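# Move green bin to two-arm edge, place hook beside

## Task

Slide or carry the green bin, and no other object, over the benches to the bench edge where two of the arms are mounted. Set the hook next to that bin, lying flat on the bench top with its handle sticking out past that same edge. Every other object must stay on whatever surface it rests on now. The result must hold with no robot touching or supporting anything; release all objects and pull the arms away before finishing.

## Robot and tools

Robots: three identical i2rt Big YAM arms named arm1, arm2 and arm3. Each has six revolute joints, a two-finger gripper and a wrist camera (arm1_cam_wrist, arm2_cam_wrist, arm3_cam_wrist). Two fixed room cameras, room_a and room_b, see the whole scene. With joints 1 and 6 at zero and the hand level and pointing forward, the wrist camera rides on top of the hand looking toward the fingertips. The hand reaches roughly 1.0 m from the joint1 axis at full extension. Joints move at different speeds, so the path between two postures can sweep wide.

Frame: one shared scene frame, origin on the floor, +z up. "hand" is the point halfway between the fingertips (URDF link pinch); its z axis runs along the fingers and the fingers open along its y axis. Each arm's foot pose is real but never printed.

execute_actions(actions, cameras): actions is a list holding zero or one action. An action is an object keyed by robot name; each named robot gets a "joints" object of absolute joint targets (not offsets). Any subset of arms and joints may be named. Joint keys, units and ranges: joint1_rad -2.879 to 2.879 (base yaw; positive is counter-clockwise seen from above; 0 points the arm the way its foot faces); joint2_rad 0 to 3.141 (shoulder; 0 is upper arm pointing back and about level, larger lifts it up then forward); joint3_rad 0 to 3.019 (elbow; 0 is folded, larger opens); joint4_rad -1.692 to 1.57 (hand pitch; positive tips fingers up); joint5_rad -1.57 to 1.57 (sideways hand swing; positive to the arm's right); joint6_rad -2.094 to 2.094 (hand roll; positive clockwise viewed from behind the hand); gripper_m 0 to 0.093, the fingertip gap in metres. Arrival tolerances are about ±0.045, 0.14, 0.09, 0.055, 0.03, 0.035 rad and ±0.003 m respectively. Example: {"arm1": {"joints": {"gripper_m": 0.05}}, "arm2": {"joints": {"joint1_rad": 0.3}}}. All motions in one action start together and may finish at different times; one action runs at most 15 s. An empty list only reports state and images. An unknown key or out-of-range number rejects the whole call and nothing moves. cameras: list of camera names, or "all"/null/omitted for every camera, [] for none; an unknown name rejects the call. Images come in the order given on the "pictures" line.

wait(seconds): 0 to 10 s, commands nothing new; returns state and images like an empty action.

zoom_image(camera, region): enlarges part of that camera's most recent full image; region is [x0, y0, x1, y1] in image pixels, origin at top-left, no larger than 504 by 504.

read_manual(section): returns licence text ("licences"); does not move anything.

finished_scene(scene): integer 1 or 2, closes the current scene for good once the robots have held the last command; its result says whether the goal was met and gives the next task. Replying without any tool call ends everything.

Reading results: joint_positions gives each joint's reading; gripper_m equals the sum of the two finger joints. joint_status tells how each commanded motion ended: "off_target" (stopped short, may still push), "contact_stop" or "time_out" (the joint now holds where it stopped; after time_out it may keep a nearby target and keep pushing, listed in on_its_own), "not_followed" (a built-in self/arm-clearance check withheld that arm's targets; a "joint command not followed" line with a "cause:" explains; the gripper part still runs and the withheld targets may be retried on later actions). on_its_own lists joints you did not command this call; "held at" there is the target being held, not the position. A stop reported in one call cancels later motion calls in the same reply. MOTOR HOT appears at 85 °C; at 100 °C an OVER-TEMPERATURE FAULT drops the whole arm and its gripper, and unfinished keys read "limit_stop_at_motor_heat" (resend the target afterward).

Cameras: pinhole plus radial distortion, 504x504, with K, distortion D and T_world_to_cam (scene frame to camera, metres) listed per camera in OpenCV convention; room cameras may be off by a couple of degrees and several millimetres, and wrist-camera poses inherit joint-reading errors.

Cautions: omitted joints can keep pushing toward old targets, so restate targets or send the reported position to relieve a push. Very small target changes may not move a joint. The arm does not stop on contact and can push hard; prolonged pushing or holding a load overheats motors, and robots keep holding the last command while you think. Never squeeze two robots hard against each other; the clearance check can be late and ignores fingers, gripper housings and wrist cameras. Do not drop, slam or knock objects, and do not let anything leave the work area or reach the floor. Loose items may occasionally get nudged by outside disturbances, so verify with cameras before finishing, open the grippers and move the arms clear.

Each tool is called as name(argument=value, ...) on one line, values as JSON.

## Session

execute_actions(actions=[])

Scene clock: 0.00 s.
Motor temperatures (°C, as the motors report them): arm1=[22 28 32 23 23 23] | arm2=[24 28 30 23 23 25] | arm3=[24 27 29 25 23 23]
arm1.joint_positions: joint1_rad=-0.095 joint2_rad=+0.384 joint3_rad=+1.477 joint4_rad=-1.201 joint5_rad=+0.065 joint6_rad=+0.696 gripper_m=+0.094
arm1.joint_status: not commanded
arm1.hand: x=-0.2685 y=-0.6973 z=+1.4247 quat_wxyz=(-0.384, +0.193, -0.718, -0.547) (m; scene frame)
arm2.joint_positions: joint1_rad=+0.056 joint2_rad=+0.374 joint3_rad=+1.537 joint4_rad=-1.229 joint5_rad=+0.092 joint6_rad=+0.652 gripper_m=+0.094
arm2.joint_status: not commanded
arm2.hand: x=+0.6246 y=-0.6987 z=+1.4445 quat_wxyz=(-0.270, +0.353, -0.638, -0.629) (m; scene frame)
arm3.joint_positions: joint1_rad=+0.913 joint2_rad=+0.477 joint3_rad=+1.623 joint4_rad=-1.260 joint5_rad=+0.032 joint6_rad=-0.053 gripper_m=+0.094
arm3.joint_status: not commanded
arm3.hand: x=-0.1946 y=+1.5235 z=+1.4502 quat_wxyz=(-0.626, -0.198, -0.723, +0.215) (m; scene frame)
pictures: arm1_cam_wrist, arm2_cam_wrist, arm3_cam_wrist, room_a, room_b
camera_calibration (this result's frames):
arm1_cam_wrist: T_world_to_cam=[[0.687787, -0.342608, -0.639976, 0.853526], [-0.721384, -0.420913, -0.549943, 0.307709], [-0.080959, 0.839912, -0.53665, 1.45377], [0, 0, 0, 1]] pos_world=[-0.247371, -0.799094, 1.49562]
arm2_cam_wrist: T_world_to_cam=[[0.789306, 0.0433103, -0.612471, 0.417739], [-0.431435, -0.670629, -0.603424, 0.679324], [-0.436875, 0.740527, -0.510646, 1.65308], [0, 0, 0, 1]] pos_world=[0.685551, -0.786671, 1.50991]
arm3_cam_wrist: T_world_to_cam=[[-0.56132, -0.825065, 0.0647143, 1.05218], [-0.587832, 0.342434, -0.732934, 0.432072], [0.582558, -0.449451, -0.677215, 1.90482], [0, 0, 0, 1]] pos_world=[-0.265071, 1.57628, 1.53856]
Images, in order (width x height): arm1_cam_wrist 504x504, arm2_cam_wrist 504x504, arm3_cam_wrist 504x504, room_a 504x504, room_b 504x504.

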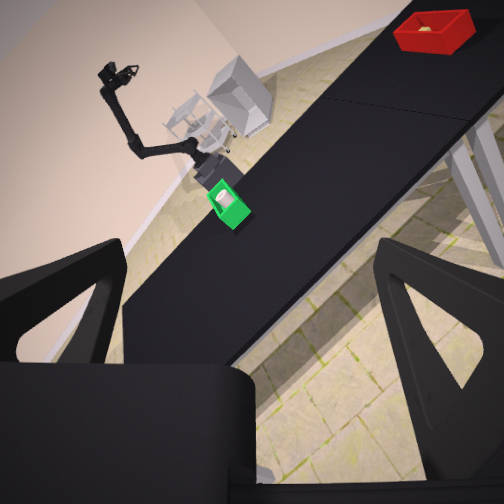

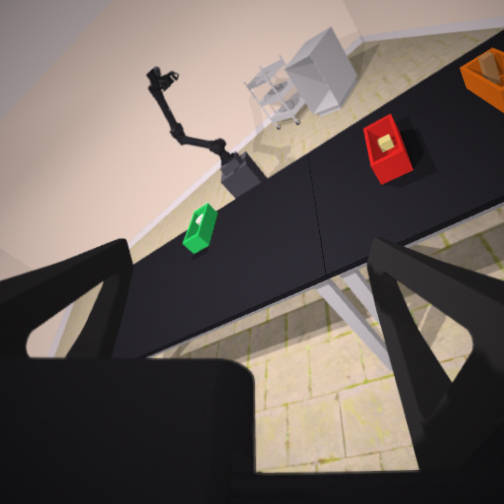

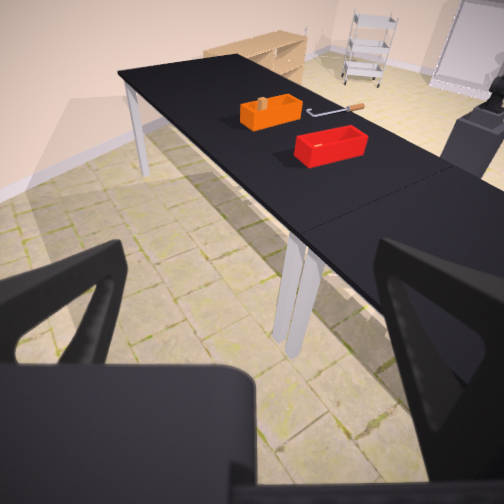

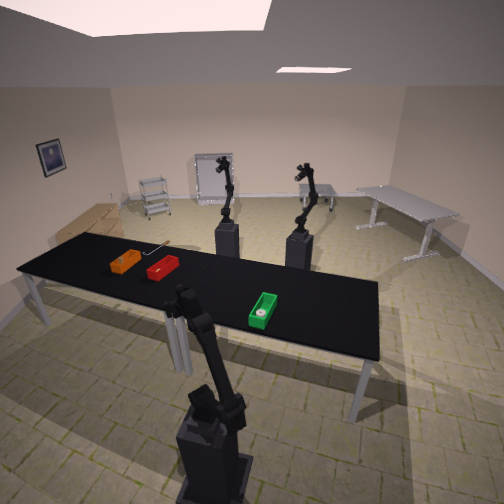

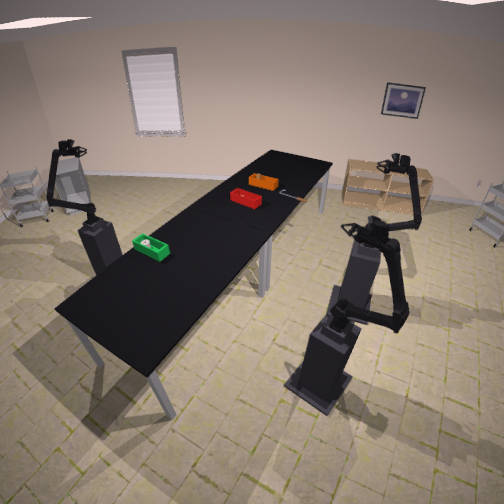

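execute_actions(actions=[{"arm2":{"joints":{"joint1_rad":-0.6,"joint2_rad":1.6,"joint3_rad":0.85,"joint4_rad":0.65,"joint5_rad":0,"joint6_rad":0}},"arm3":{"joints":{"joint1_rad":-0.15,"joint2_rad":1.95,"joint3_rad":0.911,"joint4_rad":0.95,"joint5_rad":0,"joint6_rad":0,"gripper_m":0.07}},"arm1":{"joints":{"joint1_rad":0.0,"joint2_rad":1.25,"joint3_rad":0.6,"joint4_rad":0.7,"joint5_rad":0,"joint6_rad":-1.0}}}], cameras=["arm2_cam_wrist","arm3_cam_wrist"])

Scene clock: 11.70 s.
Motor temperatures (°C, as the motors report them): arm1=[22 28 33 23 23 23] | arm2=[24 28 30 23 23 25] | arm3=[24 28 30 25 23 23]
arm1.joint_positions: joint1_rad=-0.009 joint2_rad=+1.255 joint3_rad=+0.600 joint4_rad=+0.681 joint5_rad=+0.004 joint6_rad=-0.988 gripper_m=+0.094
arm1.joint_status: all done
arm1.hand: x=-0.2115 y=-0.2966 z=+1.0629 quat_wxyz=(-0.704, +0.643, -0.268, -0.138) (m; scene frame)
arm2.joint_positions: joint1_rad=-0.599 joint2_rad=+1.581 joint3_rad=+0.834 joint4_rad=+0.623 joint5_rad=-0.001 joint6_rad=+0.012 gripper_m=+0.094
arm2.joint_status: all done
arm2.hand: x=+0.8965 y=-0.2373 z=+0.9939 quat_wxyz=(-0.557, +0.387, -0.644, -0.355) (m; scene frame)
arm3.joint_positions: joint1_rad=-0.155 joint2_rad=+1.942 joint3_rad=+0.905 joint4_rad=+0.923 joint5_rad=+0.001 joint6_rad=-0.007 gripper_m=+0.070
arm3.joint_status: all done
arm3.hand: x=-0.3399 y=+0.9322 z=+0.8689 quat_wxyz=(-0.451, -0.539, -0.516, +0.490) (m; scene frame)
pictures: arm2_cam_wrist, arm3_cam_wrist
camera_calibration (this result's frames):
arm2_cam_wrist: T_world_to_cam=[[0.894826, -0.445568, -0.0274837, -0.884827], [-0.323014, -0.603748, -0.728801, 0.877474], [0.308137, 0.661028, -0.684174, 0.68581], [0, 0, 0, 1]] pos_world=[0.863879, -0.317818, 1.0844]
arm3_cam_wrist: T_world_to_cam=[[-0.997372, 0.0695177, 0.0204261, -0.423339], [0.0315486, 0.670439, -0.741293, 0.035069], [-0.0652274, -0.738701, -0.67087, 1.37391], [0, 0, 0, 1]] pos_world=[-0.333716, 1.02083, 0.956358]
Images, in order (width x height): arm2_cam_wrist 504x504, arm3_cam_wrist 504x504.

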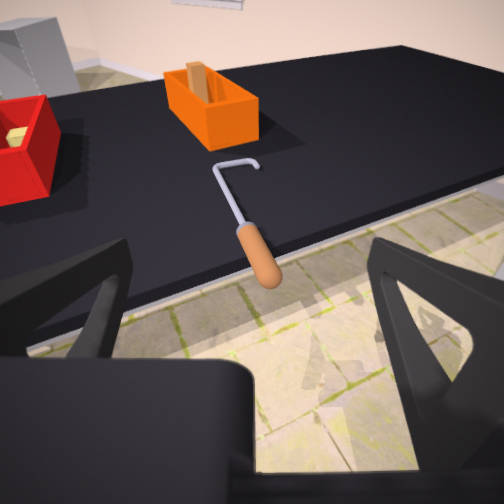

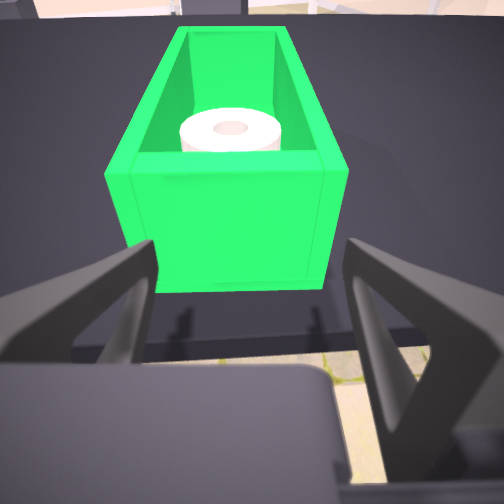

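execute_actions(actions=[{"arm2":{"joints":{"joint1_rad":-0.75,"joint2_rad":2.37,"joint3_rad":1.305,"joint4_rad":1.14,"joint5_rad":-0.455,"joint6_rad":-1.58}},"arm3":{"joints":{"joint1_rad":-0.12,"joint2_rad":2.1,"joint3_rad":1.15,"joint4_rad":0.83}},"arm1":{"joints":{"joint6_rad":0.6}}}], cameras=["arm2_cam_wrist","arm3_cam_wrist"])

Scene clock: 30.83 s.
Motor temperatures (°C, as the motors report them): arm1=[22 28 34 23 23 23] | arm2=[24 29 32 23 23 25] | arm3=[24 29 31 25 23 23]
arm1.joint_positions: joint1_rad=-0.009 joint2_rad=+1.255 joint3_rad=+0.600 joint4_rad=+0.681 joint5_rad=+0.004 joint6_rad=+0.588 gripper_m=+0.094
arm1.joint_status: all done
arm1.hand: x=-0.2115 y=-0.2966 z=+1.0629 quat_wxyz=(-0.398, +0.263, -0.645, -0.596) (m; scene frame)
arm2.joint_positions: joint1_rad=-0.759 joint2_rad=+2.380 joint3_rad=+1.280 joint4_rad=+1.115 joint5_rad=-0.453 joint6_rad=-1.567 gripper_m=+0.094
arm2.joint_status: all done
arm2.hand: x=+0.9910 y=-0.1412 z=+0.7796 quat_wxyz=(-0.710, +0.699, -0.065, +0.057) (m; scene frame)
arm3.joint_positions: joint1_rad=-0.132 joint2_rad=+2.094 joint3_rad=+1.116 joint4_rad=+0.848 joint5_rad=+0.000 joint6_rad=-0.007 gripper_m=+0.070
arm3.joint_status: all done
arm3.hand: x=-0.3275 y=+0.8655 z=+0.8424 quat_wxyz=(-0.452, -0.537, -0.526, +0.480) (m; scene frame)
pictures: arm2_cam_wrist, arm3_cam_wrist
camera_calibration (this result's frames):
arm2_cam_wrist: T_world_to_cam=[[0.0109058, -0.0121145, 0.999867, -0.796275], [0.697891, -0.716019, -0.0162874, -0.77324], [0.716121, 0.697976, 0.000645877, -0.486467], [0, 0, 0, 1]] pos_world=[0.896691, -0.223758, 0.783889]
arm3_cam_wrist: T_world_to_cam=[[-0.99876, 0.0454009, 0.0204242, -0.385334], [0.0161318, 0.683272, -0.729986, 0.0341048], [-0.0470973, -0.728752, -0.683157, 1.31544], [0, 0, 0, 1]] pos_world=[-0.323453, 0.952819, 0.931416]
Images, in order (width x height): arm2_cam_wrist 504x504, arm3_cam_wrist 504x504.

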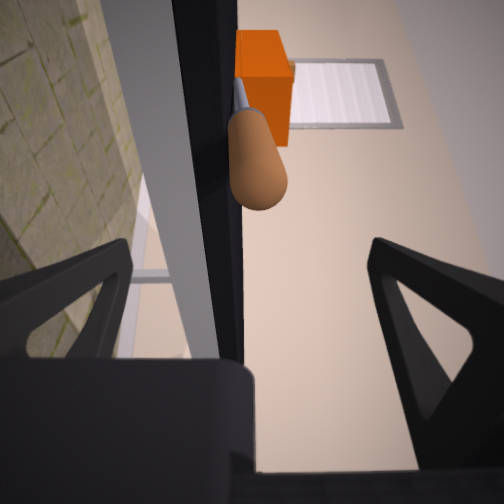

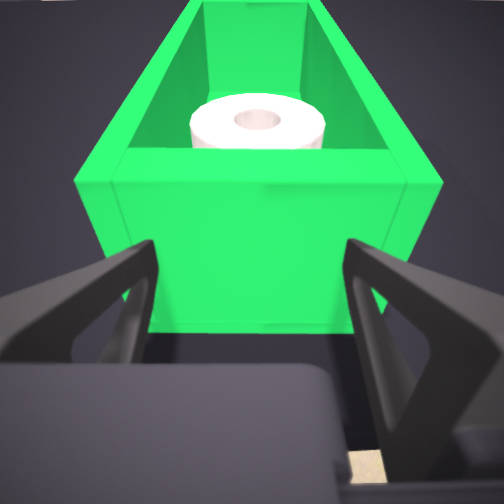

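execute_actions(actions=[{"arm2":{"joints":{"joint1_rad":-0.715,"joint2_rad":2.455,"joint3_rad":1.465,"joint4_rad":1.0,"joint5_rad":-0.42}},"arm3":{"joints":{"joint2_rad":2.21,"joint3_rad":1.39,"joint4_rad":0.67}},"arm1":{"joints":{"joint6_rad":1.0}}}], cameras=[])

execute_actions(actions=[{"arm2":{"joints":{"joint1_rad":-0.68,"joint2_rad":2.51,"joint3_rad":1.62,"joint4_rad":0.9,"joint5_rad":-0.394}},"arm3":{"joints":{"joint2_rad":2.3,"joint3_rad":1.6,"joint4_rad":0.55}}}], cameras=["arm2_cam_wrist","arm3_cam_wrist","room_b"])

zoom_image(camera="room_b", region=[265, 170, 355, 225])

Scene clock: 52.30 s.
Motor temperatures (°C, as the motors report them): arm1=[22 27 35 23 23 23] | arm2=[24 31 32 23 23 25] | arm3=[24 30 33 25 23 23]
arm1.joint_positions: joint1_rad=-0.009 joint2_rad=+1.255 joint3_rad=+0.600 joint4_rad=+0.681 joint5_rad=+0.004 joint6_rad=+0.988 gripper_m=+0.094
arm1.joint_status: all done
arm1.hand: x=-0.2115 y=-0.2966 z=+1.0629 quat_wxyz=(-0.272, +0.130, -0.685, -0.664) (m; scene frame)
arm2.joint_positions: joint1_rad=-0.723 joint2_rad=+2.417 joint3_rad=+1.433 joint4_rad=+1.019 joint5_rad=-0.422 joint6_rad=-1.567 gripper_m=+0.094
arm2.joint_status: all done
arm2.hand: x=+0.9986 y=-0.0910 z=+0.7948 quat_wxyz=(-0.716, +0.693, -0.059, +0.059) (m; scene frame)
arm3.joint_positions: joint1_rad=-0.132 joint2_rad=+2.198 joint3_rad=+1.354 joint4_rad=+0.690 joint5_rad=+0.000 joint6_rad=-0.007 gripper_m=+0.070
arm3.joint_status: all done
arm3.hand: x=-0.3302 y=+0.7965 z=+0.8409 quat_wxyz=(-0.446, -0.543, -0.531, +0.474) (m; scene frame)
pictures: none
No camera images: the call's "cameras" was empty. Leave "cameras" out to get every camera's image.

Scene clock: 53.23 s.
Motor temperatures (°C, as the motors report them): arm1=[22 27 35 23 23 23] | arm2=[24 31 32 23 23 25] | arm3=[24 30 33 25 23 23]
arm1.joint_positions: joint1_rad=-0.009 joint2_rad=+1.255 joint3_rad=+0.600 joint4_rad=+0.681 joint5_rad=+0.004 joint6_rad=+0.989 gripper_m=+0.094
arm1.joint_status: not commanded
arm1.hand: x=-0.2115 y=-0.2966 z=+1.0629 quat_wxyz=(-0.272, +0.130, -0.685, -0.664) (m; scene frame)
arm2.joint_positions: joint1_rad=-0.687 joint2_rad=+2.484 joint3_rad=+1.584 joint4_rad=+0.918 joint5_rad=-0.396 joint6_rad=-1.567 gripper_m=+0.094
arm2.joint_status: all done
arm2.hand: x=+0.9979 y=-0.0456 z=+0.7869 quat_wxyz=(-0.711, +0.699, -0.059, +0.052) (m; scene frame)
arm3.joint_positions: joint1_rad=-0.132 joint2_rad=+2.284 joint3_rad=+1.561 joint4_rad=+0.569 joint5_rad=+0.000 joint6_rad=-0.007 gripper_m=+0.070
arm3.joint_status: all done
arm3.hand: x=-0.3322 y=+0.7421 z=+0.8493 quat_wxyz=(-0.446, -0.542, -0.531, +0.474) (m; scene frame)
pictures: arm2_cam_wrist, arm3_cam_wrist, room_b
camera_calibration (this result's frames):
arm2_cam_wrist: T_world_to_cam=[[0.00981667, -0.0144705, 0.999847, -0.801492], [0.708727, -0.705274, -0.0171656, -0.719106], [0.705415, 0.708787, 0.00333218, -0.549016], [0, 0, 0, 1]] pos_world=[0.904802, -0.129629, 0.790855]
arm3_cam_wrist: T_world_to_cam=[[-0.998765, 0.0452161, 0.0205769, -0.384535], [0.0169494, 0.699509, -0.714423, 0.0984876], [-0.0466971, -0.713192, -0.699412, 1.23237], [0, 0, 0, 1]] pos_world=[-0.328181, 0.827413, 0.94021]
Images, in order (width x height): arm2_cam_wrist 504x504, arm3_cam_wrist 504x504, room_b 504x504.

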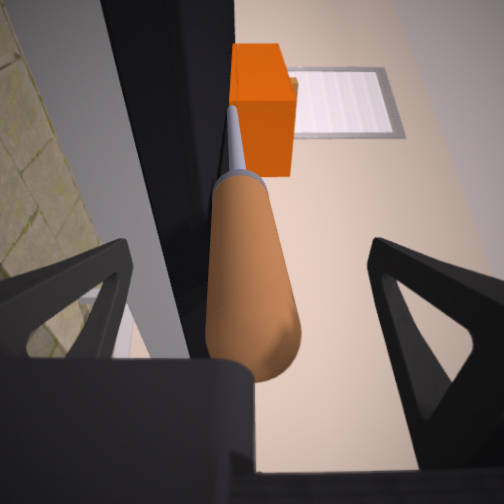

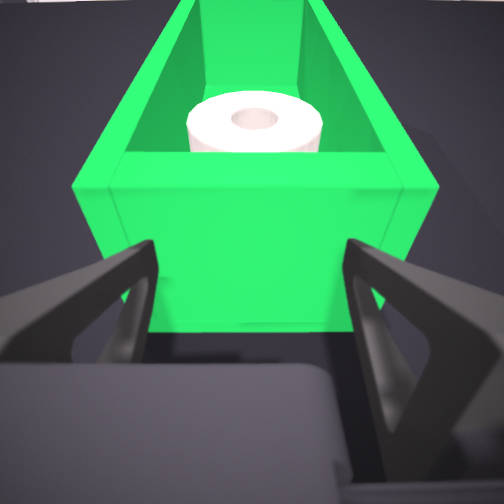

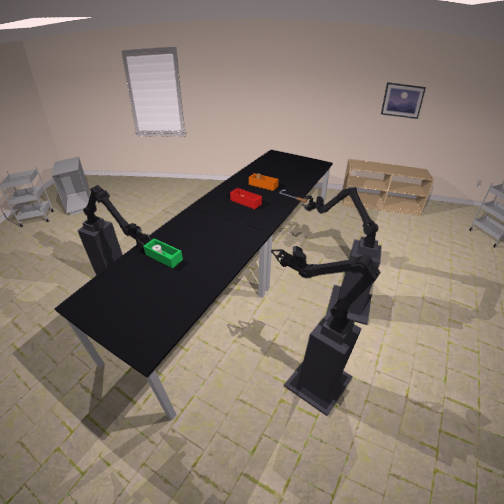

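Region (265, 170, 355, 225) of room_b's 504x504 image, scaled by 5.600, with more detail than that image has.

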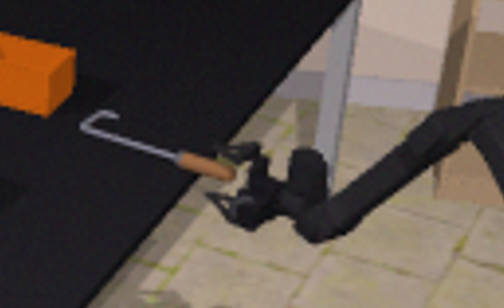

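execute_actions(actions=[{"arm2":{"joints":{"gripper_m":0}},"arm3":{"joints":{"joint2_rad":2.4,"joint3_rad":1.8,"joint4_rad":0.44}}}], cameras=[])

execute_actions(actions=[{"arm2":{"joints":{"joint2_rad":2.27}},"arm3":{"joints":{"joint2_rad":2.5,"joint3_rad":2.0,"joint4_rad":0.36}}}], cameras=["arm2_cam_wrist","room_b"])

Scene clock: 62.03 s.
Motor temperatures (°C, as the motors report them): arm1=[22 27 35 23 23 23] | arm2=[24 31 33 23 23 25] | arm3=[24 31 34 25 23 23]
arm1.joint_positions: joint1_rad=-0.009 joint2_rad=+1.255 joint3_rad=+0.600 joint4_rad=+0.681 joint5_rad=+0.004 joint6_rad=+0.989 gripper_m=+0.094
arm1.joint_status: not commanded
arm1.hand: x=-0.2115 y=-0.2966 z=+1.0629 quat_wxyz=(-0.272, +0.130, -0.685, -0.664) (m; scene frame)
arm2.joint_positions: joint1_rad=-0.687 joint2_rad=+2.485 joint3_rad=+1.584 joint4_rad=+0.912 joint5_rad=-0.396 joint6_rad=-1.568 gripper_m=+0.029
arm2.joint_status: gripper_m off_target (ended at +0.029, target +0.000)
arm2.hand: x=+0.9978 y=-0.0456 z=+0.7853 quat_wxyz=(-0.709, +0.701, -0.060, +0.051) (m; scene frame)
arm3.joint_positions: joint1_rad=-0.132 joint2_rad=+2.379 joint3_rad=+1.754 joint4_rad=+0.459 joint5_rad=+0.000 joint6_rad=-0.007 gripper_m=+0.070
arm3.joint_status: all done
arm3.hand: x=-0.3339 y=+0.6978 z=+0.8457 quat_wxyz=(-0.443, -0.545, -0.534, +0.470) (m; scene frame)
pictures: none
No camera images: the call's "cameras" was empty. Leave "cameras" out to get every camera's image.

Scene clock: 63.27 s.
Motor temperatures (°C, as the motors report them): arm1=[22 27 35 23 23 23] | arm2=[24 31 33 23 23 25] | arm3=[24 31 34 25 23 23]
arm1.joint_positions: joint1_rad=-0.009 joint2_rad=+1.255 joint3_rad=+0.600 joint4_rad=+0.681 joint5_rad=+0.004 joint6_rad=+0.989 gripper_m=+0.094
arm1.joint_status: not commanded
arm1.hand: x=-0.2115 y=-0.2966 z=+1.0629 quat_wxyz=(-0.272, +0.130, -0.685, -0.664) (m; scene frame)
arm2.joint_positions: joint1_rad=-0.687 joint2_rad=+2.286 joint3_rad=+1.584 joint4_rad=+0.873 joint5_rad=-0.396 joint6_rad=-1.568 gripper_m=+0.029
arm2.joint_status: all done
arm2.hand: x=+1.0051 y=-0.0381 z=+0.9391 quat_wxyz=(-0.757, +0.648, -0.034, +0.077) (m; scene frame)
arm3.joint_positions: joint1_rad=-0.132 joint2_rad=+2.477 joint3_rad=+1.952 joint4_rad=+0.379 joint5_rad=+0.000 joint6_rad=-0.007 gripper_m=+0.070
arm3.joint_status: all done
arm3.hand: x=-0.3354 y=+0.6571 z=+0.8500 quat_wxyz=(-0.448, -0.541, -0.530, +0.476) (m; scene frame)
pictures: arm2_cam_wrist, room_b
camera_calibration (this result's frames):
arm2_cam_wrist: T_world_to_cam=[[-0.0715157, -0.144458, 0.986923, -0.864641], [0.709726, -0.702599, -0.0514118, -0.685007], [0.700838, 0.696768, 0.152772, -0.696132], [0, 0, 0, 1]] pos_world=[0.912208, -0.121147, 0.924467]
Images, in order (width x height): arm2_cam_wrist 504x504, room_b 504x504.

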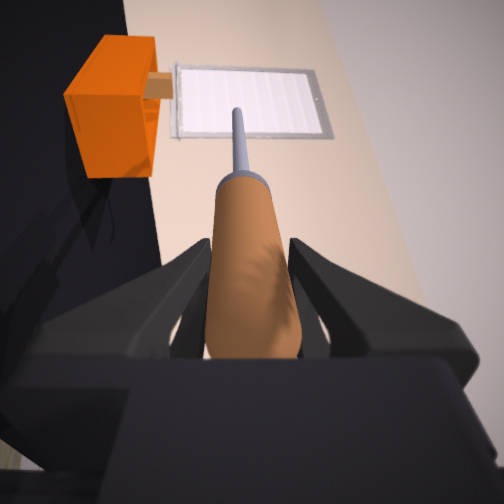

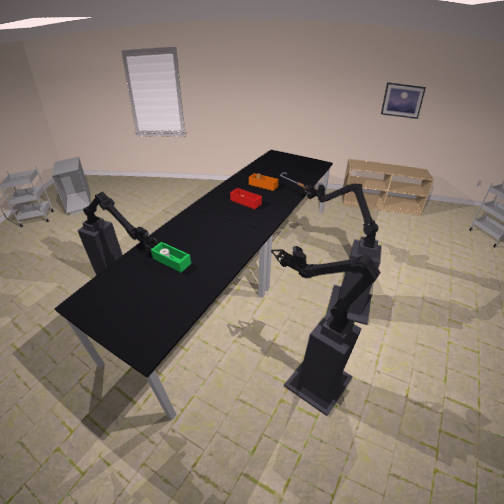

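execute_actions(actions=[{"arm2":{"joints":{"joint1_rad":0.565,"joint2_rad":2.35,"joint3_rad":1.835,"joint4_rad":0.84,"joint5_rad":0.814}},"arm3":{"joints":{"joint2_rad":2.62,"joint3_rad":2.25,"joint4_rad":0.24}},"arm1":{"joints":{"joint1_rad":0.1,"joint5_rad":-0.7}}}], cameras=["arm2_cam_wrist"])

execute_actions(actions=[{"arm2":{"joints":{"joint2_rad":2.52}},"arm3":{"joints":{"joint2_rad":2.74,"joint3_rad":2.49,"joint4_rad":0.13}}}], cameras=["arm2_cam_wrist","room_b"])

zoom_image(camera="room_b", region=[210, 200, 330, 280])

Scene clock: 75.77 s.
Motor temperatures (°C, as the motors report them): arm1=[22 27 35 23 23 23] | arm2=[24 32 34 23 23 25] | arm3=[24 32 37 25 23 23]
arm1.joint_positions: joint1_rad=+0.099 joint2_rad=+1.255 joint3_rad=+0.600 joint4_rad=+0.681 joint5_rad=-0.696 joint6_rad=+0.989 gripper_m=+0.094
arm1.joint_status: all done
arm1.hand: x=-0.3808 y=-0.3184 z=+1.0628 quat_wxyz=(+0.004, +0.395, -0.575, -0.716) (m; scene frame)
arm2.joint_positions: joint1_rad=+0.552 joint2_rad=+2.380 joint3_rad=+1.780 joint4_rad=+0.816 joint5_rad=+0.820 joint6_rad=-1.556 gripper_m=+0.029
arm2.joint_status: all done
arm2.hand: x=+0.1807 y=-0.0556 z=+0.9546 quat_wxyz=(-0.757, +0.644, -0.110, -0.016) (m; scene frame)
arm3.joint_positions: joint1_rad=-0.132 joint2_rad=+2.602 joint3_rad=+2.202 joint4_rad=+0.258 joint5_rad=+0.000 joint6_rad=-0.007 gripper_m=+0.070
arm3.joint_status: all done
arm3.hand: x=-0.3370 y=+0.6157 z=+0.8506 quat_wxyz=(-0.450, -0.539, -0.528, +0.477) (m; scene frame)
pictures: arm2_cam_wrist
camera_calibration (this result's frames):
arm2_cam_wrist: T_world_to_cam=[[0.166692, -0.167381, 0.971698, -0.971303], [0.705436, -0.668283, -0.236131, 0.0675433], [0.688893, 0.724832, 0.00667934, 0.0346862], [0, 0, 0, 1]] pos_world=[0.0903654, -0.142581, 0.959531]
Images, in order (width x height): arm2_cam_wrist 504x504.

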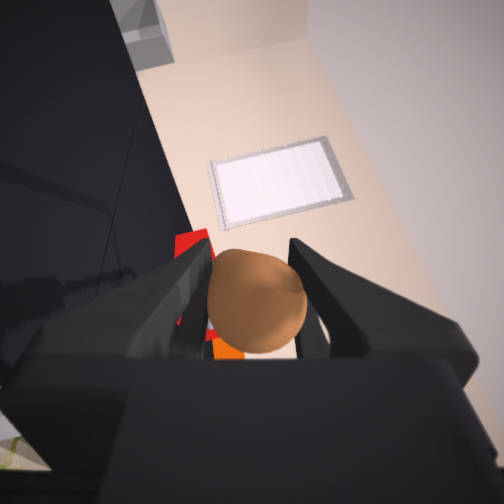

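Scene clock: 76.87 s.
Motor temperatures (°C, as the motors report them): arm1=[22 27 35 23 23 23] | arm2=[24 32 34 23 23 25] | arm3=[24 32 37 25 23 23]
arm1.joint_positions: joint1_rad=+0.099 joint2_rad=+1.255 joint3_rad=+0.600 joint4_rad=+0.681 joint5_rad=-0.696 joint6_rad=+0.989 gripper_m=+0.094
arm1.joint_status: not commanded
arm1.hand: x=-0.3808 y=-0.3184 z=+1.0628 quat_wxyz=(+0.004, +0.395, -0.575, -0.716) (m; scene frame)
arm2.joint_positions: joint1_rad=+0.552 joint2_rad=+2.551 joint3_rad=+1.786 joint4_rad=+0.816 joint5_rad=+0.818 joint6_rad=-1.582 gripper_m=+0.029
arm2.joint_status: all done
arm2.hand: x=+0.1809 y=-0.0584 z=+0.8166 quat_wxyz=(-0.719, +0.692, -0.060, +0.033) (m; scene frame)
arm3.joint_positions: joint1_rad=-0.132 joint2_rad=+2.717 joint3_rad=+2.439 joint4_rad=+0.148 joint5_rad=+0.000 joint6_rad=-0.007 gripper_m=+0.070
arm3.joint_status: all done
arm3.hand: x=-0.3381 y=+0.5866 z=+0.8555 quat_wxyz=(-0.453, -0.537, -0.526, +0.480) (m; scene frame)
pictures: arm2_cam_wrist, room_b
camera_calibration (this result's frames):
arm2_cam_wrist: T_world_to_cam=[[0.037174, -0.0375972, 0.998601, -0.82863], [0.725151, -0.686559, -0.0528434, -0.121333], [0.687586, 0.726101, 0.00174147, 0.0417865], [0, 0, 0, 1]] pos_world=[0.0900566, -0.144798, 0.820987]
Images, in order (width x height): arm2_cam_wrist 504x504, room_b 504x504.

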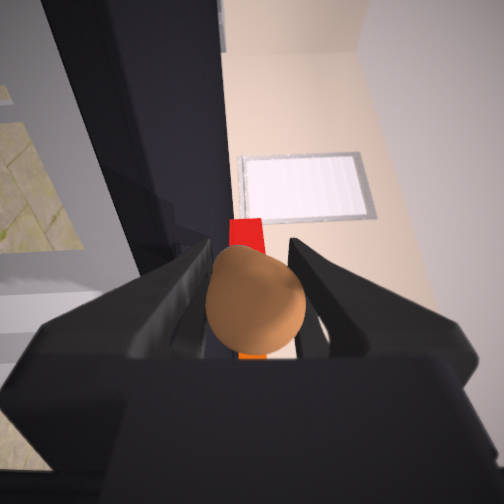

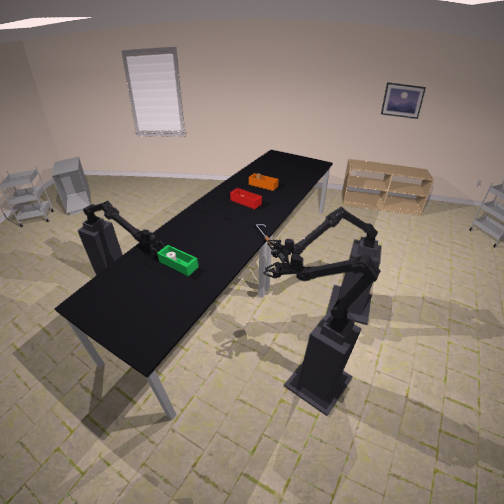

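Region (210, 200, 330, 280) of room_b's 504x504 image, scaled by 4.200, with more detail than that image has.

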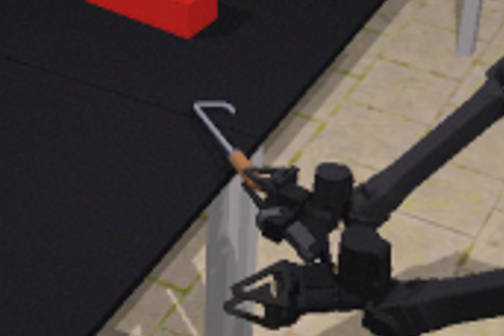

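execute_actions(actions=[{"arm2":{"joints":{"joint1_rad":0.505,"joint2_rad":2.565}},"arm3":{"joints":{"joint2_rad":2.55,"joint3_rad":2.25}}}], cameras=["arm2_cam_wrist","room_b"])

zoom_image(camera="room_b", region=[210, 200, 330, 280])

Scene clock: 85.93 s.
Motor temperatures (°C, as the motors report them): arm1=[22 27 35 23 23 23] | arm2=[24 33 35 23 23 25] | arm3=[24 33 38 25 23 23]
arm1.joint_positions: joint1_rad=+0.099 joint2_rad=+1.255 joint3_rad=+0.600 joint4_rad=+0.681 joint5_rad=-0.696 joint6_rad=+0.989 gripper_m=+0.094
arm1.joint_status: not commanded
arm1.hand: x=-0.3808 y=-0.3184 z=+1.0628 quat_wxyz=(+0.004, +0.395, -0.575, -0.716) (m; scene frame)
arm2.joint_positions: joint1_rad=+0.513 joint2_rad=+2.551 joint3_rad=+1.786 joint4_rad=+0.816 joint5_rad=+0.815 joint6_rad=-1.582 gripper_m=+0.029
arm2.joint_status: all done
arm2.hand: x=+0.2098 y=-0.0416 z=+0.8162 quat_wxyz=(-0.718, +0.691, -0.073, +0.046) (m; scene frame)
arm3.joint_positions: joint1_rad=-0.132 joint2_rad=+2.523 joint3_rad=+2.257 joint4_rad=+0.146 joint5_rad=+0.000 joint6_rad=-0.007 gripper_m=+0.070
arm3.joint_status: all done
arm3.hand: x=-0.3362 y=+0.6102 z=+0.9319 quat_wxyz=(-0.455, -0.534, -0.523, +0.483) (m; scene frame)
pictures: arm2_cam_wrist, room_b
camera_calibration (this result's frames):
arm2_cam_wrist: T_world_to_cam=[[0.0357498, -0.038489, 0.998619, -0.828463], [0.698983, -0.713208, -0.0525116, -0.12671], [0.714244, 0.699895, 0.00140615, 0.00330531], [0, 0, 0, 1]] pos_world=[0.115825, -0.124571, 0.820661]
Images, in order (width x height): arm2_cam_wrist 504x504, room_b 504x504.

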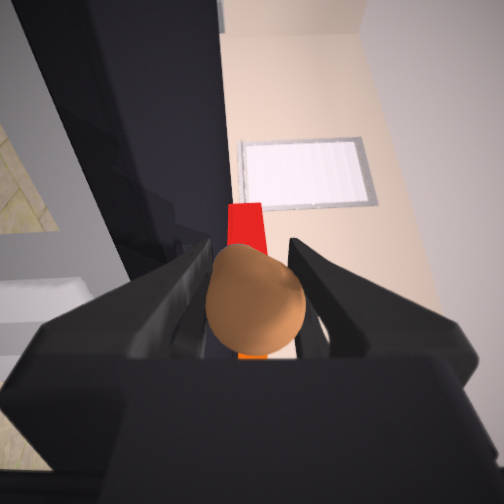

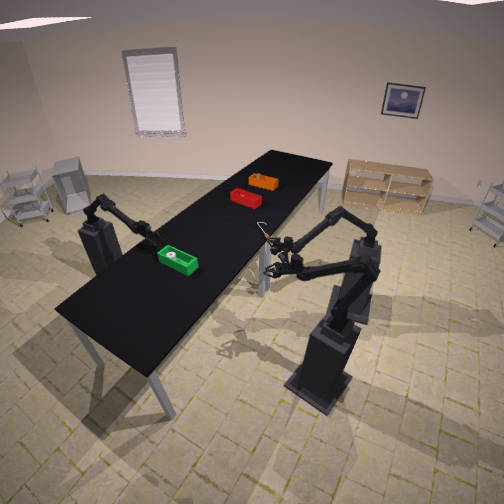

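Region (210, 200, 330, 280) of room_b's 504x504 image, scaled by 4.200, with more detail than that image has.

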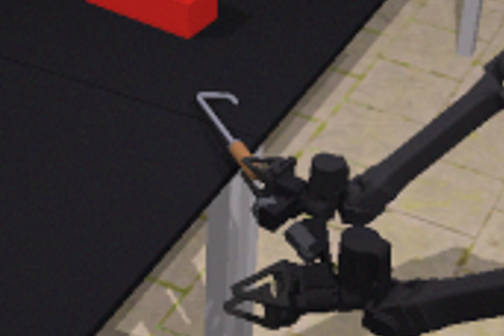

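execute_actions(actions=[{"arm2":{"joints":{"joint5_rad":0.56,"joint2_rad":2.6}},"arm3":{"joints":{"joint2_rad":2.2,"joint3_rad":1.95}}}], cameras=["arm2_cam_wrist","room_b"])

zoom_image(camera="room_b", region=[210, 200, 330, 280])

Scene clock: 93.10 s.
Motor temperatures (°C, as the motors report them): arm1=[22 27 35 23 23 23] | arm2=[24 33 35 23 23 25] | arm3=[24 34 36 25 23 23]
arm1.joint_positions: joint1_rad=+0.099 joint2_rad=+1.255 joint3_rad=+0.600 joint4_rad=+0.681 joint5_rad=-0.696 joint6_rad=+0.989 gripper_m=+0.094
arm1.joint_status: not commanded
arm1.hand: x=-0.3808 y=-0.3184 z=+1.0628 quat_wxyz=(+0.004, +0.395, -0.575, -0.716) (m; scene frame)
arm2.joint_positions: joint1_rad=+0.513 joint2_rad=+2.571 joint3_rad=+1.786 joint4_rad=+0.816 joint5_rad=+0.562 joint6_rad=-1.599 gripper_m=+0.029
arm2.joint_status: all done
arm2.hand: x=+0.1675 y=-0.0415 z=+0.8015 quat_wxyz=(-0.717, +0.696, +0.028, -0.031) (m; scene frame)
arm3.joint_positions: joint1_rad=-0.132 joint2_rad=+2.175 joint3_rad=+1.956 joint4_rad=+0.142 joint5_rad=+0.000 joint6_rad=-0.007 gripper_m=+0.070
arm3.joint_status: all done
arm3.hand: x=-0.3318 y=+0.6816 z=+1.0682 quat_wxyz=(-0.466, -0.524, -0.514, +0.494) (m; scene frame)
pictures: arm2_cam_wrist, room_b
camera_calibration (this result's frames):
arm2_cam_wrist: T_world_to_cam=[[0.00567142, -0.0268256, 0.999624, -0.807513], [0.856607, -0.51563, -0.0186973, -0.143072], [0.515937, 0.856391, 0.0200547, 0.0582348], [0, 0, 0, 1]] pos_world=[0.0970904, -0.145306, 0.803367]
Images, in order (width x height): arm2_cam_wrist 504x504, room_b 504x504.

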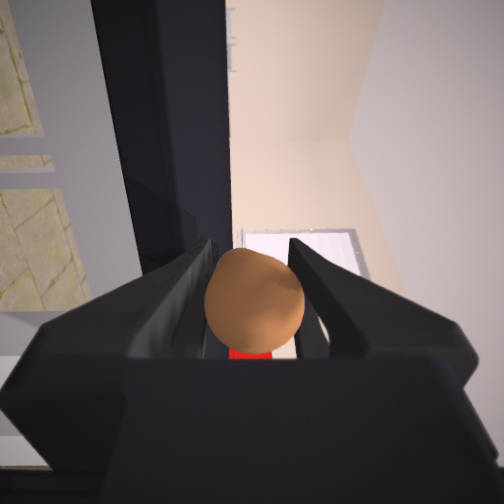

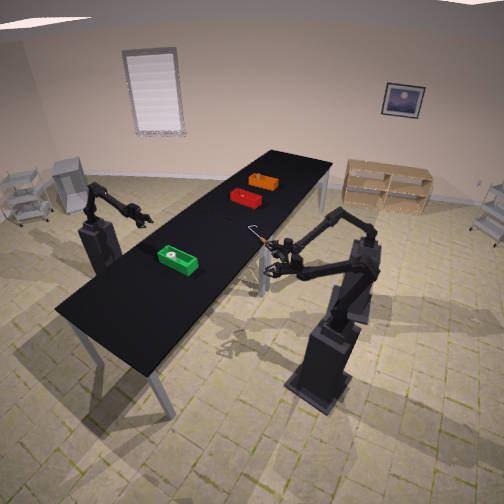

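Region (210, 200, 330, 280) of room_b's 504x504 image, scaled by 4.200, with more detail than that image has.

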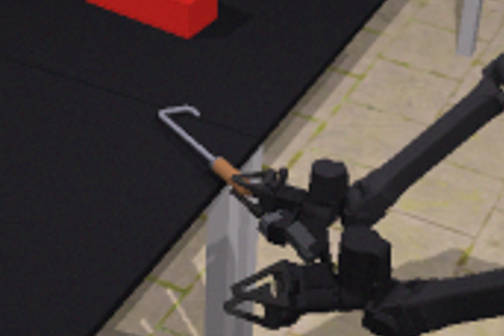

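execute_actions(actions=[{"arm2":{"joints":{"joint3_rad":1.75,"joint2_rad":2.571}},"arm3":{"joints":{"joint2_rad":2.05,"joint3_rad":1.8}}}], cameras=[])

execute_actions(actions=[{"arm2":{"joints":{"gripper_m":0.093}},"arm3":{"joints":{"joint2_rad":1.9,"joint3_rad":1.65}}}], cameras=["arm2_cam_wrist","room_b"])

zoom_image(camera="room_b", region=[210, 200, 330, 280])

Scene clock: 102.73 s.
Motor temperatures (°C, as the motors report them): arm1=[22 26 35 23 23 23] | arm2=[24 33 35 23 23 25] | arm3=[24 33 35 25 23 23]
arm1.joint_positions: joint1_rad=+0.099 joint2_rad=+1.255 joint3_rad=+0.600 joint4_rad=+0.681 joint5_rad=-0.696 joint6_rad=+0.989 gripper_m=+0.094
arm1.joint_status: not commanded
arm1.hand: x=-0.3808 y=-0.3184 z=+1.0628 quat_wxyz=(+0.004, +0.395, -0.575, -0.716) (m; scene frame)
arm2.joint_positions: joint1_rad=+0.513 joint2_rad=+2.571 joint3_rad=+1.756 joint4_rad=+0.816 joint5_rad=+0.562 joint6_rad=-1.618 gripper_m=+0.029
arm2.joint_status: all done
arm2.hand: x=+0.1723 y=-0.0481 z=+0.7864 quat_wxyz=(-0.709, +0.704, +0.041, -0.019) (m; scene frame)
arm3.joint_positions: joint1_rad=-0.132 joint2_rad=+2.035 joint3_rad=+1.805 joint4_rad=+0.142 joint5_rad=+0.000 joint6_rad=-0.007 gripper_m=+0.070
arm3.joint_status: all done
arm3.hand: x=-0.3298 y=+0.7235 z=+1.0965 quat_wxyz=(-0.463, -0.527, -0.516, +0.491) (m; scene frame)
pictures: none
No camera images: the call's "cameras" was empty. Leave "cameras" out to get every camera's image.

Scene clock: 103.70 s.
Motor temperatures (°C, as the motors report them): arm1=[22 26 35 23 23 23] | arm2=[24 33 35 23 23 25] | arm3=[24 33 35 25 23 23]
arm1.joint_positions: joint1_rad=+0.099 joint2_rad=+1.255 joint3_rad=+0.600 joint4_rad=+0.681 joint5_rad=-0.696 joint6_rad=+0.989 gripper_m=+0.094
arm1.joint_status: not commanded
arm1.hand: x=-0.3808 y=-0.3184 z=+1.0628 quat_wxyz=(+0.004, +0.395, -0.575, -0.716) (m; scene frame)
arm2.joint_positions: joint1_rad=+0.513 joint2_rad=+2.571 joint3_rad=+1.756 joint4_rad=+0.816 joint5_rad=+0.561 joint6_rad=-1.592 gripper_m=+0.093
arm2.joint_status: all done
arm2.hand: x=+0.1722 y=-0.0481 z=+0.7864 quat_wxyz=(-0.708, +0.705, +0.032, -0.028) (m; scene frame)
arm3.joint_positions: joint1_rad=-0.132 joint2_rad=+1.885 joint3_rad=+1.656 joint4_rad=+0.142 joint5_rad=+0.000 joint6_rad=-0.007 gripper_m=+0.070
arm3.joint_status: all done
arm3.hand: x=-0.3276 y=+0.7721 z=+1.1288 quat_wxyz=(-0.464, -0.526, -0.516, +0.492) (m; scene frame)
pictures: arm2_cam_wrist, room_b
camera_calibration (this result's frames):
arm2_cam_wrist: T_world_to_cam=[[-0.00571218, -0.00156345, 0.999982, -0.789736], [0.857116, -0.515108, 0.00409073, -0.168827], [0.515092, 0.857124, 0.00428244, 0.0743575], [0, 0, 0, 1]] pos_world=[0.101893, -0.151933, 0.790095]
Images, in order (width x height): arm2_cam_wrist 504x504, room_b 504x504.

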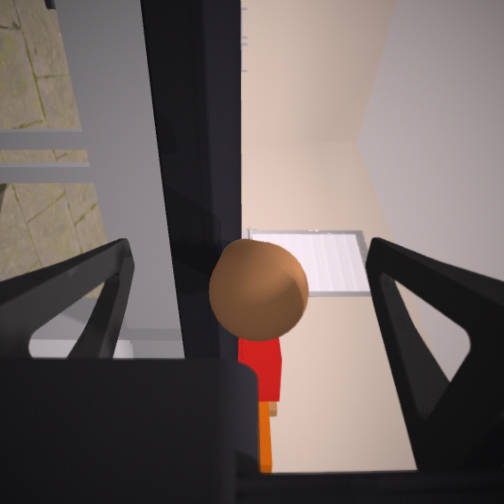

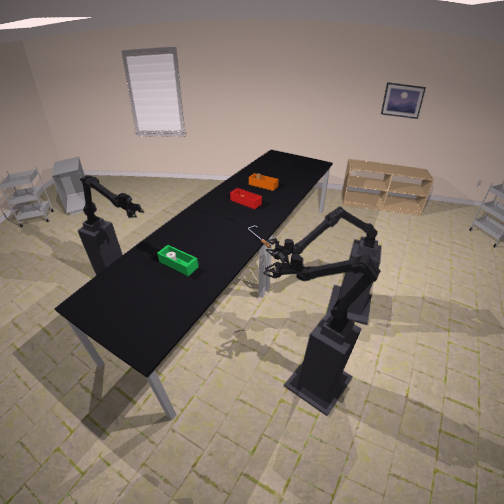

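Region (210, 200, 330, 280) of room_b's 504x504 image, scaled by 4.200, with more detail than that image has.

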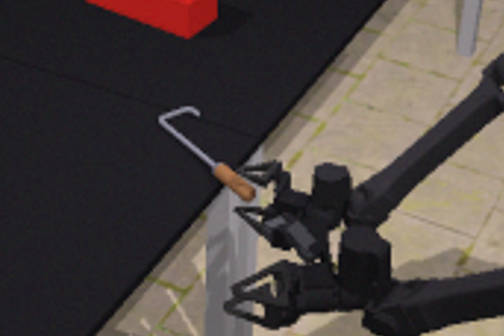

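execute_actions(actions=[{"arm2":{"joints":{"joint2_rad":2.435,"joint3_rad":1.405,"joint4_rad":1.04,"joint5_rad":0.8}},"arm3":{"joints":{"joint2_rad":1.7,"joint3_rad":1.45}},"arm1":{"joints":{"joint1_rad":-0.25,"joint4_rad":1.03,"joint5_rad":-0.2}}}], cameras=[])

execute_actions(actions=[{"arm2":{"joints":{"joint2_rad":1.8,"joint3_rad":0.8,"joint1_rad":0.2}},"arm3":{"joints":{"joint2_rad":1.4,"joint3_rad":1.2}},"arm1":{"joints":{"joint1_rad":-0.39,"joint5_rad":0,"joint2_rad":1.6,"joint3_rad":0.7}}}], cameras=[])

execute_actions(actions=[{"arm2":{"joints":{"joint2_rad":1.3,"joint3_rad":0.6,"joint1_rad":-0.6}},"arm1":{"joints":{"joint2_rad":2.35,"joint3_rad":1.405}}}], cameras=["arm1_cam_wrist","room_b"])

Scene clock: 123.00 s.
Motor temperatures (°C, as the motors report them): arm1=[22 26 35 23 23 23] | arm2=[24 34 33 23 23 25] | arm3=[24 33 35 25 23 23]
arm1.joint_positions: joint1_rad=-0.251 joint2_rad=+1.255 joint3_rad=+0.600 joint4_rad=+1.012 joint5_rad=-0.204 joint6_rad=+0.989 gripper_m=+0.094
arm1.joint_status: all done
arm1.hand: x=-0.1327 y=-0.3381 z=+1.1407 quat_wxyz=(-0.347, +0.121, -0.560, -0.743) (m; scene frame)
arm2.joint_positions: joint1_rad=+0.513 joint2_rad=+2.421 joint3_rad=+1.405 joint4_rad=+1.020 joint5_rad=+0.798 joint6_rad=-1.591 gripper_m=+0.093
arm2.joint_status: all done
arm2.hand: x=+0.2651 y=-0.1188 z=+0.7894 quat_wxyz=(-0.706, +0.704, -0.052, +0.055) (m; scene frame)
arm3.joint_positions: joint1_rad=-0.132 joint2_rad=+1.677 joint3_rad=+1.457 joint4_rad=+0.142 joint5_rad=+0.000 joint6_rad=-0.007 gripper_m=+0.070
arm3.joint_status: all done
arm3.hand: x=-0.3243 y=+0.8448 z=+1.1640 quat_wxyz=(-0.466, -0.524, -0.514, +0.494) (m; scene frame)
pictures: none
No camera images: the call's "cameras" was empty. Leave "cameras" out to get every camera's image.

Scene clock: 124.37 s.
Motor temperatures (°C, as the motors report them): arm1=[22 26 35 23 23 23] | arm2=[24 34 33 23 23 25] | arm3=[24 32 35 25 23 23]
arm1.joint_positions: joint1_rad=-0.394 joint2_rad=+1.615 joint3_rad=+0.661 joint4_rad=+1.018 joint5_rad=-0.002 joint6_rad=+0.990 gripper_m=+0.094
arm1.joint_status: all done
arm1.hand: x=+0.0006 y=-0.3254 z=+0.9863 quat_wxyz=(-0.398, -0.002, -0.684, -0.611) (m; scene frame)
arm2.joint_positions: joint1_rad=+0.193 joint2_rad=+1.783 joint3_rad=+0.806 joint4_rad=+1.027 joint5_rad=+0.802 joint6_rad=-1.590 gripper_m=+0.093
arm2.joint_status: all done
arm2.hand: x=+0.5513 y=-0.2050 z=+0.9594 quat_wxyz=(-0.700, +0.674, -0.175, +0.159) (m; scene frame)
arm3.joint_positions: joint1_rad=-0.132 joint2_rad=+1.383 joint3_rad=+1.209 joint4_rad=+0.142 joint5_rad=+0.000 joint6_rad=-0.007 gripper_m=+0.070
arm3.joint_status: all done
arm3.hand: x=-0.3196 y=+0.9524 z=+1.2076 quat_wxyz=(-0.477, -0.513, -0.503, +0.506) (m; scene frame)
pictures: none
No camera images: the call's "cameras" was empty. Leave "cameras" out to get every camera's image.

Scene clock: 125.97 s.
Motor temperatures (°C, as the motors report them): arm1=[22 26 35 23 23 23] | arm2=[24 34 33 23 23 25] | arm3=[24 32 35 25 23 23]
arm1.joint_positions: joint1_rad=-0.394 joint2_rad=+2.372 joint3_rad=+1.360 joint4_rad=+1.018 joint5_rad=-0.002 joint6_rad=+0.990 gripper_m=+0.094
arm1.joint_status: all done
arm1.hand: x=+0.1187 y=-0.1438 z=+0.7991 quat_wxyz=(-0.387, -0.002, -0.705, -0.594) (m; scene frame)
arm2.joint_positions: joint1_rad=-0.591 joint2_rad=+1.286 joint3_rad=+0.605 joint4_rad=+1.027 joint5_rad=+0.800 joint6_rad=-1.590 gripper_m=+0.093
arm2.joint_status: all done
arm2.hand: x=+0.9350 y=-0.4317 z=+1.1125 quat_wxyz=(-0.677, +0.450, -0.431, +0.391) (m; scene frame)
arm3.joint_positions: joint1_rad=-0.132 joint2_rad=+1.383 joint3_rad=+1.209 joint4_rad=+0.142 joint5_rad=+0.000 joint6_rad=-0.007 gripper_m=+0.070
arm3.joint_status: not commanded
arm3.hand: x=-0.3196 y=+0.9524 z=+1.2076 quat_wxyz=(-0.477, -0.513, -0.503, +0.506) (m; scene frame)
pictures: arm1_cam_wrist, room_b
camera_calibration (this result's frames):
arm1_cam_wrist: T_world_to_cam=[[0.442687, -0.306338, -0.842725, 0.5728], [-0.895528, -0.103486, -0.432806, 0.448615], [0.0453744, 0.946281, -0.320146, 0.511801], [0, 0, 0, 1]] pos_world=[0.124953, -0.262411, 0.840727]
Images, in order (width x height): arm1_cam_wrist 504x504, room_b 504x504.

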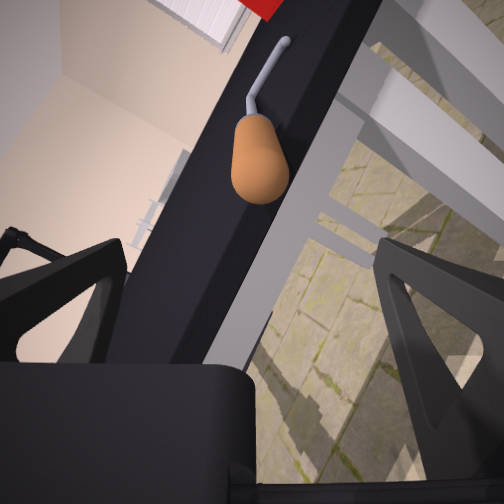

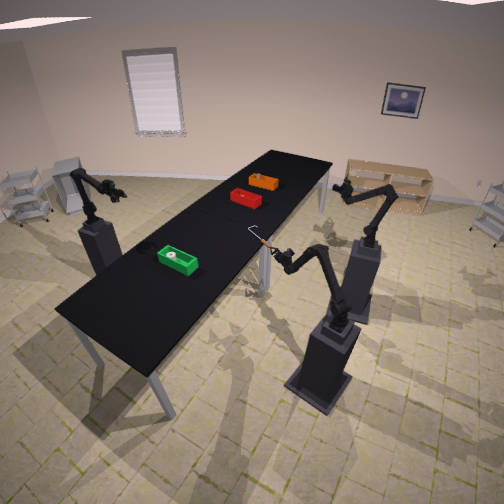

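execute_actions(actions=[{"arm1":{"joints":{"joint1_rad":-0.415,"joint2_rad":2.465,"joint3_rad":1.635,"joint4_rad":0.885}}}], cameras=[])

execute_actions(actions=[{"arm1":{"joints":{"joint2_rad":2.565,"joint3_rad":1.875,"joint4_rad":0.75}}}], cameras=["arm1_cam_wrist"])

Scene clock: 137.13 s.
Motor temperatures (°C, as the motors report them): arm1=[22 28 36 23 23 23] | arm2=[24 32 33 23 23 25] | arm3=[24 31 34 25 23 23]
arm1.joint_positions: joint1_rad=-0.403 joint2_rad=+2.473 joint3_rad=+1.585 joint4_rad=+0.889 joint5_rad=-0.002 joint6_rad=+0.990 gripper_m=+0.094
arm1.joint_status: all done
arm1.hand: x=+0.1568 y=-0.0989 z=+0.7920 quat_wxyz=(-0.389, -0.005, -0.707, -0.591) (m; scene frame)
arm2.joint_positions: joint1_rad=-0.591 joint2_rad=+1.286 joint3_rad=+0.605 joint4_rad=+1.027 joint5_rad=+0.800 joint6_rad=-1.590 gripper_m=+0.093
arm2.joint_status: not commanded
arm2.hand: x=+0.9350 y=-0.4317 z=+1.1125 quat_wxyz=(-0.677, +0.450, -0.431, +0.391) (m; scene frame)
arm3.joint_positions: joint1_rad=-0.132 joint2_rad=+1.383 joint3_rad=+1.209 joint4_rad=+0.142 joint5_rad=+0.000 joint6_rad=-0.007 gripper_m=+0.070
arm3.joint_status: not commanded
arm3.hand: x=-0.3196 y=+0.9524 z=+1.2076 quat_wxyz=(-0.477, -0.513, -0.503, +0.506) (m; scene frame)
pictures: none
No camera images: the call's "cameras" was empty. Leave "cameras" out to get every camera's image.

Scene clock: 138.13 s.
Motor temperatures (°C, as the motors report them): arm1=[22 28 36 23 23 23] | arm2=[24 32 33 23 23 25] | arm3=[24 31 34 25 23 23]
arm1.joint_positions: joint1_rad=-0.403 joint2_rad=+2.579 joint3_rad=+1.825 joint4_rad=+0.753 joint5_rad=-0.002 joint6_rad=+0.990 gripper_m=+0.094
arm1.joint_status: all done
arm1.hand: x=+0.1872 y=-0.0535 z=+0.7895 quat_wxyz=(-0.388, -0.005, -0.708, -0.591) (m; scene frame)
arm2.joint_positions: joint1_rad=-0.591 joint2_rad=+1.286 joint3_rad=+0.605 joint4_rad=+1.027 joint5_rad=+0.800 joint6_rad=-1.590 gripper_m=+0.093
arm2.joint_status: not commanded
arm2.hand: x=+0.9350 y=-0.4317 z=+1.1125 quat_wxyz=(-0.677, +0.450, -0.431, +0.391) (m; scene frame)
arm3.joint_positions: joint1_rad=-0.132 joint2_rad=+1.383 joint3_rad=+1.209 joint4_rad=+0.142 joint5_rad=+0.000 joint6_rad=-0.007 gripper_m=+0.070
arm3.joint_status: not commanded
arm3.hand: x=-0.3196 y=+0.9524 z=+1.2076 quat_wxyz=(-0.477, -0.513, -0.503, +0.506) (m; scene frame)
pictures: arm1_cam_wrist
camera_calibration (this result's frames):
arm1_cam_wrist: T_world_to_cam=[[0.436686, -0.315134, -0.842613, 0.562583], [-0.898113, -0.0986257, -0.428564, 0.51256], [0.0519516, 0.943909, -0.326094, 0.423461], [0, 0, 0, 1]] pos_world=[0.192664, -0.171868, 0.831792]
Images, in order (width x height): arm1_cam_wrist 504x504.

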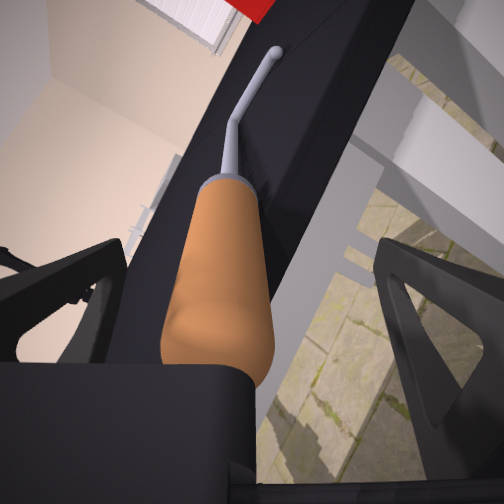

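execute_actions(actions=[{"arm1":{"joints":{"joint3_rad":1.9,"joint5_rad":-0.04,"gripper_m":0}}}], cameras=[])

execute_actions(actions=[{"arm1":{"joints":{"joint2_rad":2.51,"joint6_rad":1.35}}}], cameras=["arm1_cam_wrist"])

Scene clock: 146.80 s.
Motor temperatures (°C, as the motors report them): arm1=[22 30 37 23 23 23] | arm2=[24 31 33 23 23 25] | arm3=[24 31 34 25 23 23]
arm1.joint_positions: joint1_rad=-0.403 joint2_rad=+2.579 joint3_rad=+1.841 joint4_rad=+0.750 joint5_rad=-0.038 joint6_rad=+0.991 gripper_m=+0.029
arm1.joint_status: gripper_m off_target (ended at +0.029, target +0.000); the others done
arm1.hand: x=+0.1843 y=-0.0467 z=+0.7971 quat_wxyz=(-0.380, +0.007, -0.703, -0.601) (m; scene frame)
arm2.joint_positions: joint1_rad=-0.591 joint2_rad=+1.286 joint3_rad=+0.605 joint4_rad=+1.027 joint5_rad=+0.800 joint6_rad=-1.590 gripper_m=+0.093
arm2.joint_status: not commanded
arm2.hand: x=+0.9350 y=-0.4317 z=+1.1125 quat_wxyz=(-0.677, +0.450, -0.431, +0.391) (m; scene frame)
arm3.joint_positions: joint1_rad=-0.132 joint2_rad=+1.383 joint3_rad=+1.209 joint4_rad=+0.142 joint5_rad=+0.000 joint6_rad=-0.007 gripper_m=+0.070
arm3.joint_status: not commanded
arm3.hand: x=-0.3196 y=+0.9524 z=+1.2076 quat_wxyz=(-0.477, -0.513, -0.503, +0.506) (m; scene frame)
pictures: none
No camera images: the call's "cameras" was empty. Leave "cameras" out to get every camera's image.

Scene clock: 148.17 s.
Motor temperatures (°C, as the motors report them): arm1=[22 30 38 23 23 23] | arm2=[24 31 33 23 23 25] | arm3=[24 31 34 25 23 23]
arm1.joint_positions: joint1_rad=-0.404 joint2_rad=+2.558 joint3_rad=+1.841 joint4_rad=+0.741 joint5_rad=-0.038 joint6_rad=+1.324 gripper_m=+0.029
arm1.joint_status: all done
arm1.hand: x=+0.1868 y=-0.0458 z=+0.8131 quat_wxyz=(-0.277, -0.109, -0.690, -0.659) (m; scene frame)
arm2.joint_positions: joint1_rad=-0.591 joint2_rad=+1.286 joint3_rad=+0.605 joint4_rad=+1.027 joint5_rad=+0.800 joint6_rad=-1.590 gripper_m=+0.093
arm2.joint_status: not commanded
arm2.hand: x=+0.9350 y=-0.4317 z=+1.1125 quat_wxyz=(-0.677, +0.450, -0.431, +0.391) (m; scene frame)
arm3.joint_positions: joint1_rad=-0.132 joint2_rad=+1.383 joint3_rad=+1.209 joint4_rad=+0.142 joint5_rad=+0.000 joint6_rad=-0.007 gripper_m=+0.070
arm3.joint_status: not commanded
arm3.hand: x=-0.3196 y=+0.9524 z=+1.2076 quat_wxyz=(-0.477, -0.513, -0.503, +0.506) (m; scene frame)
pictures: arm1_cam_wrist
camera_calibration (this result's frames):
arm1_cam_wrist: T_world_to_cam=[[0.199768, -0.119037, -0.972586, 0.744025], [-0.978727, -0.0716131, -0.192264, 0.347202], [-0.0467633, 0.990304, -0.130811, 0.285674], [0, 0, 0, 1]] pos_world=[0.204543, -0.169473, 0.827751]
Images, in order (width x height): arm1_cam_wrist 504x504.

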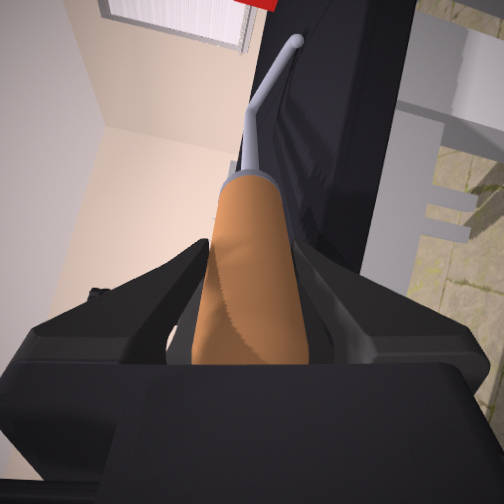

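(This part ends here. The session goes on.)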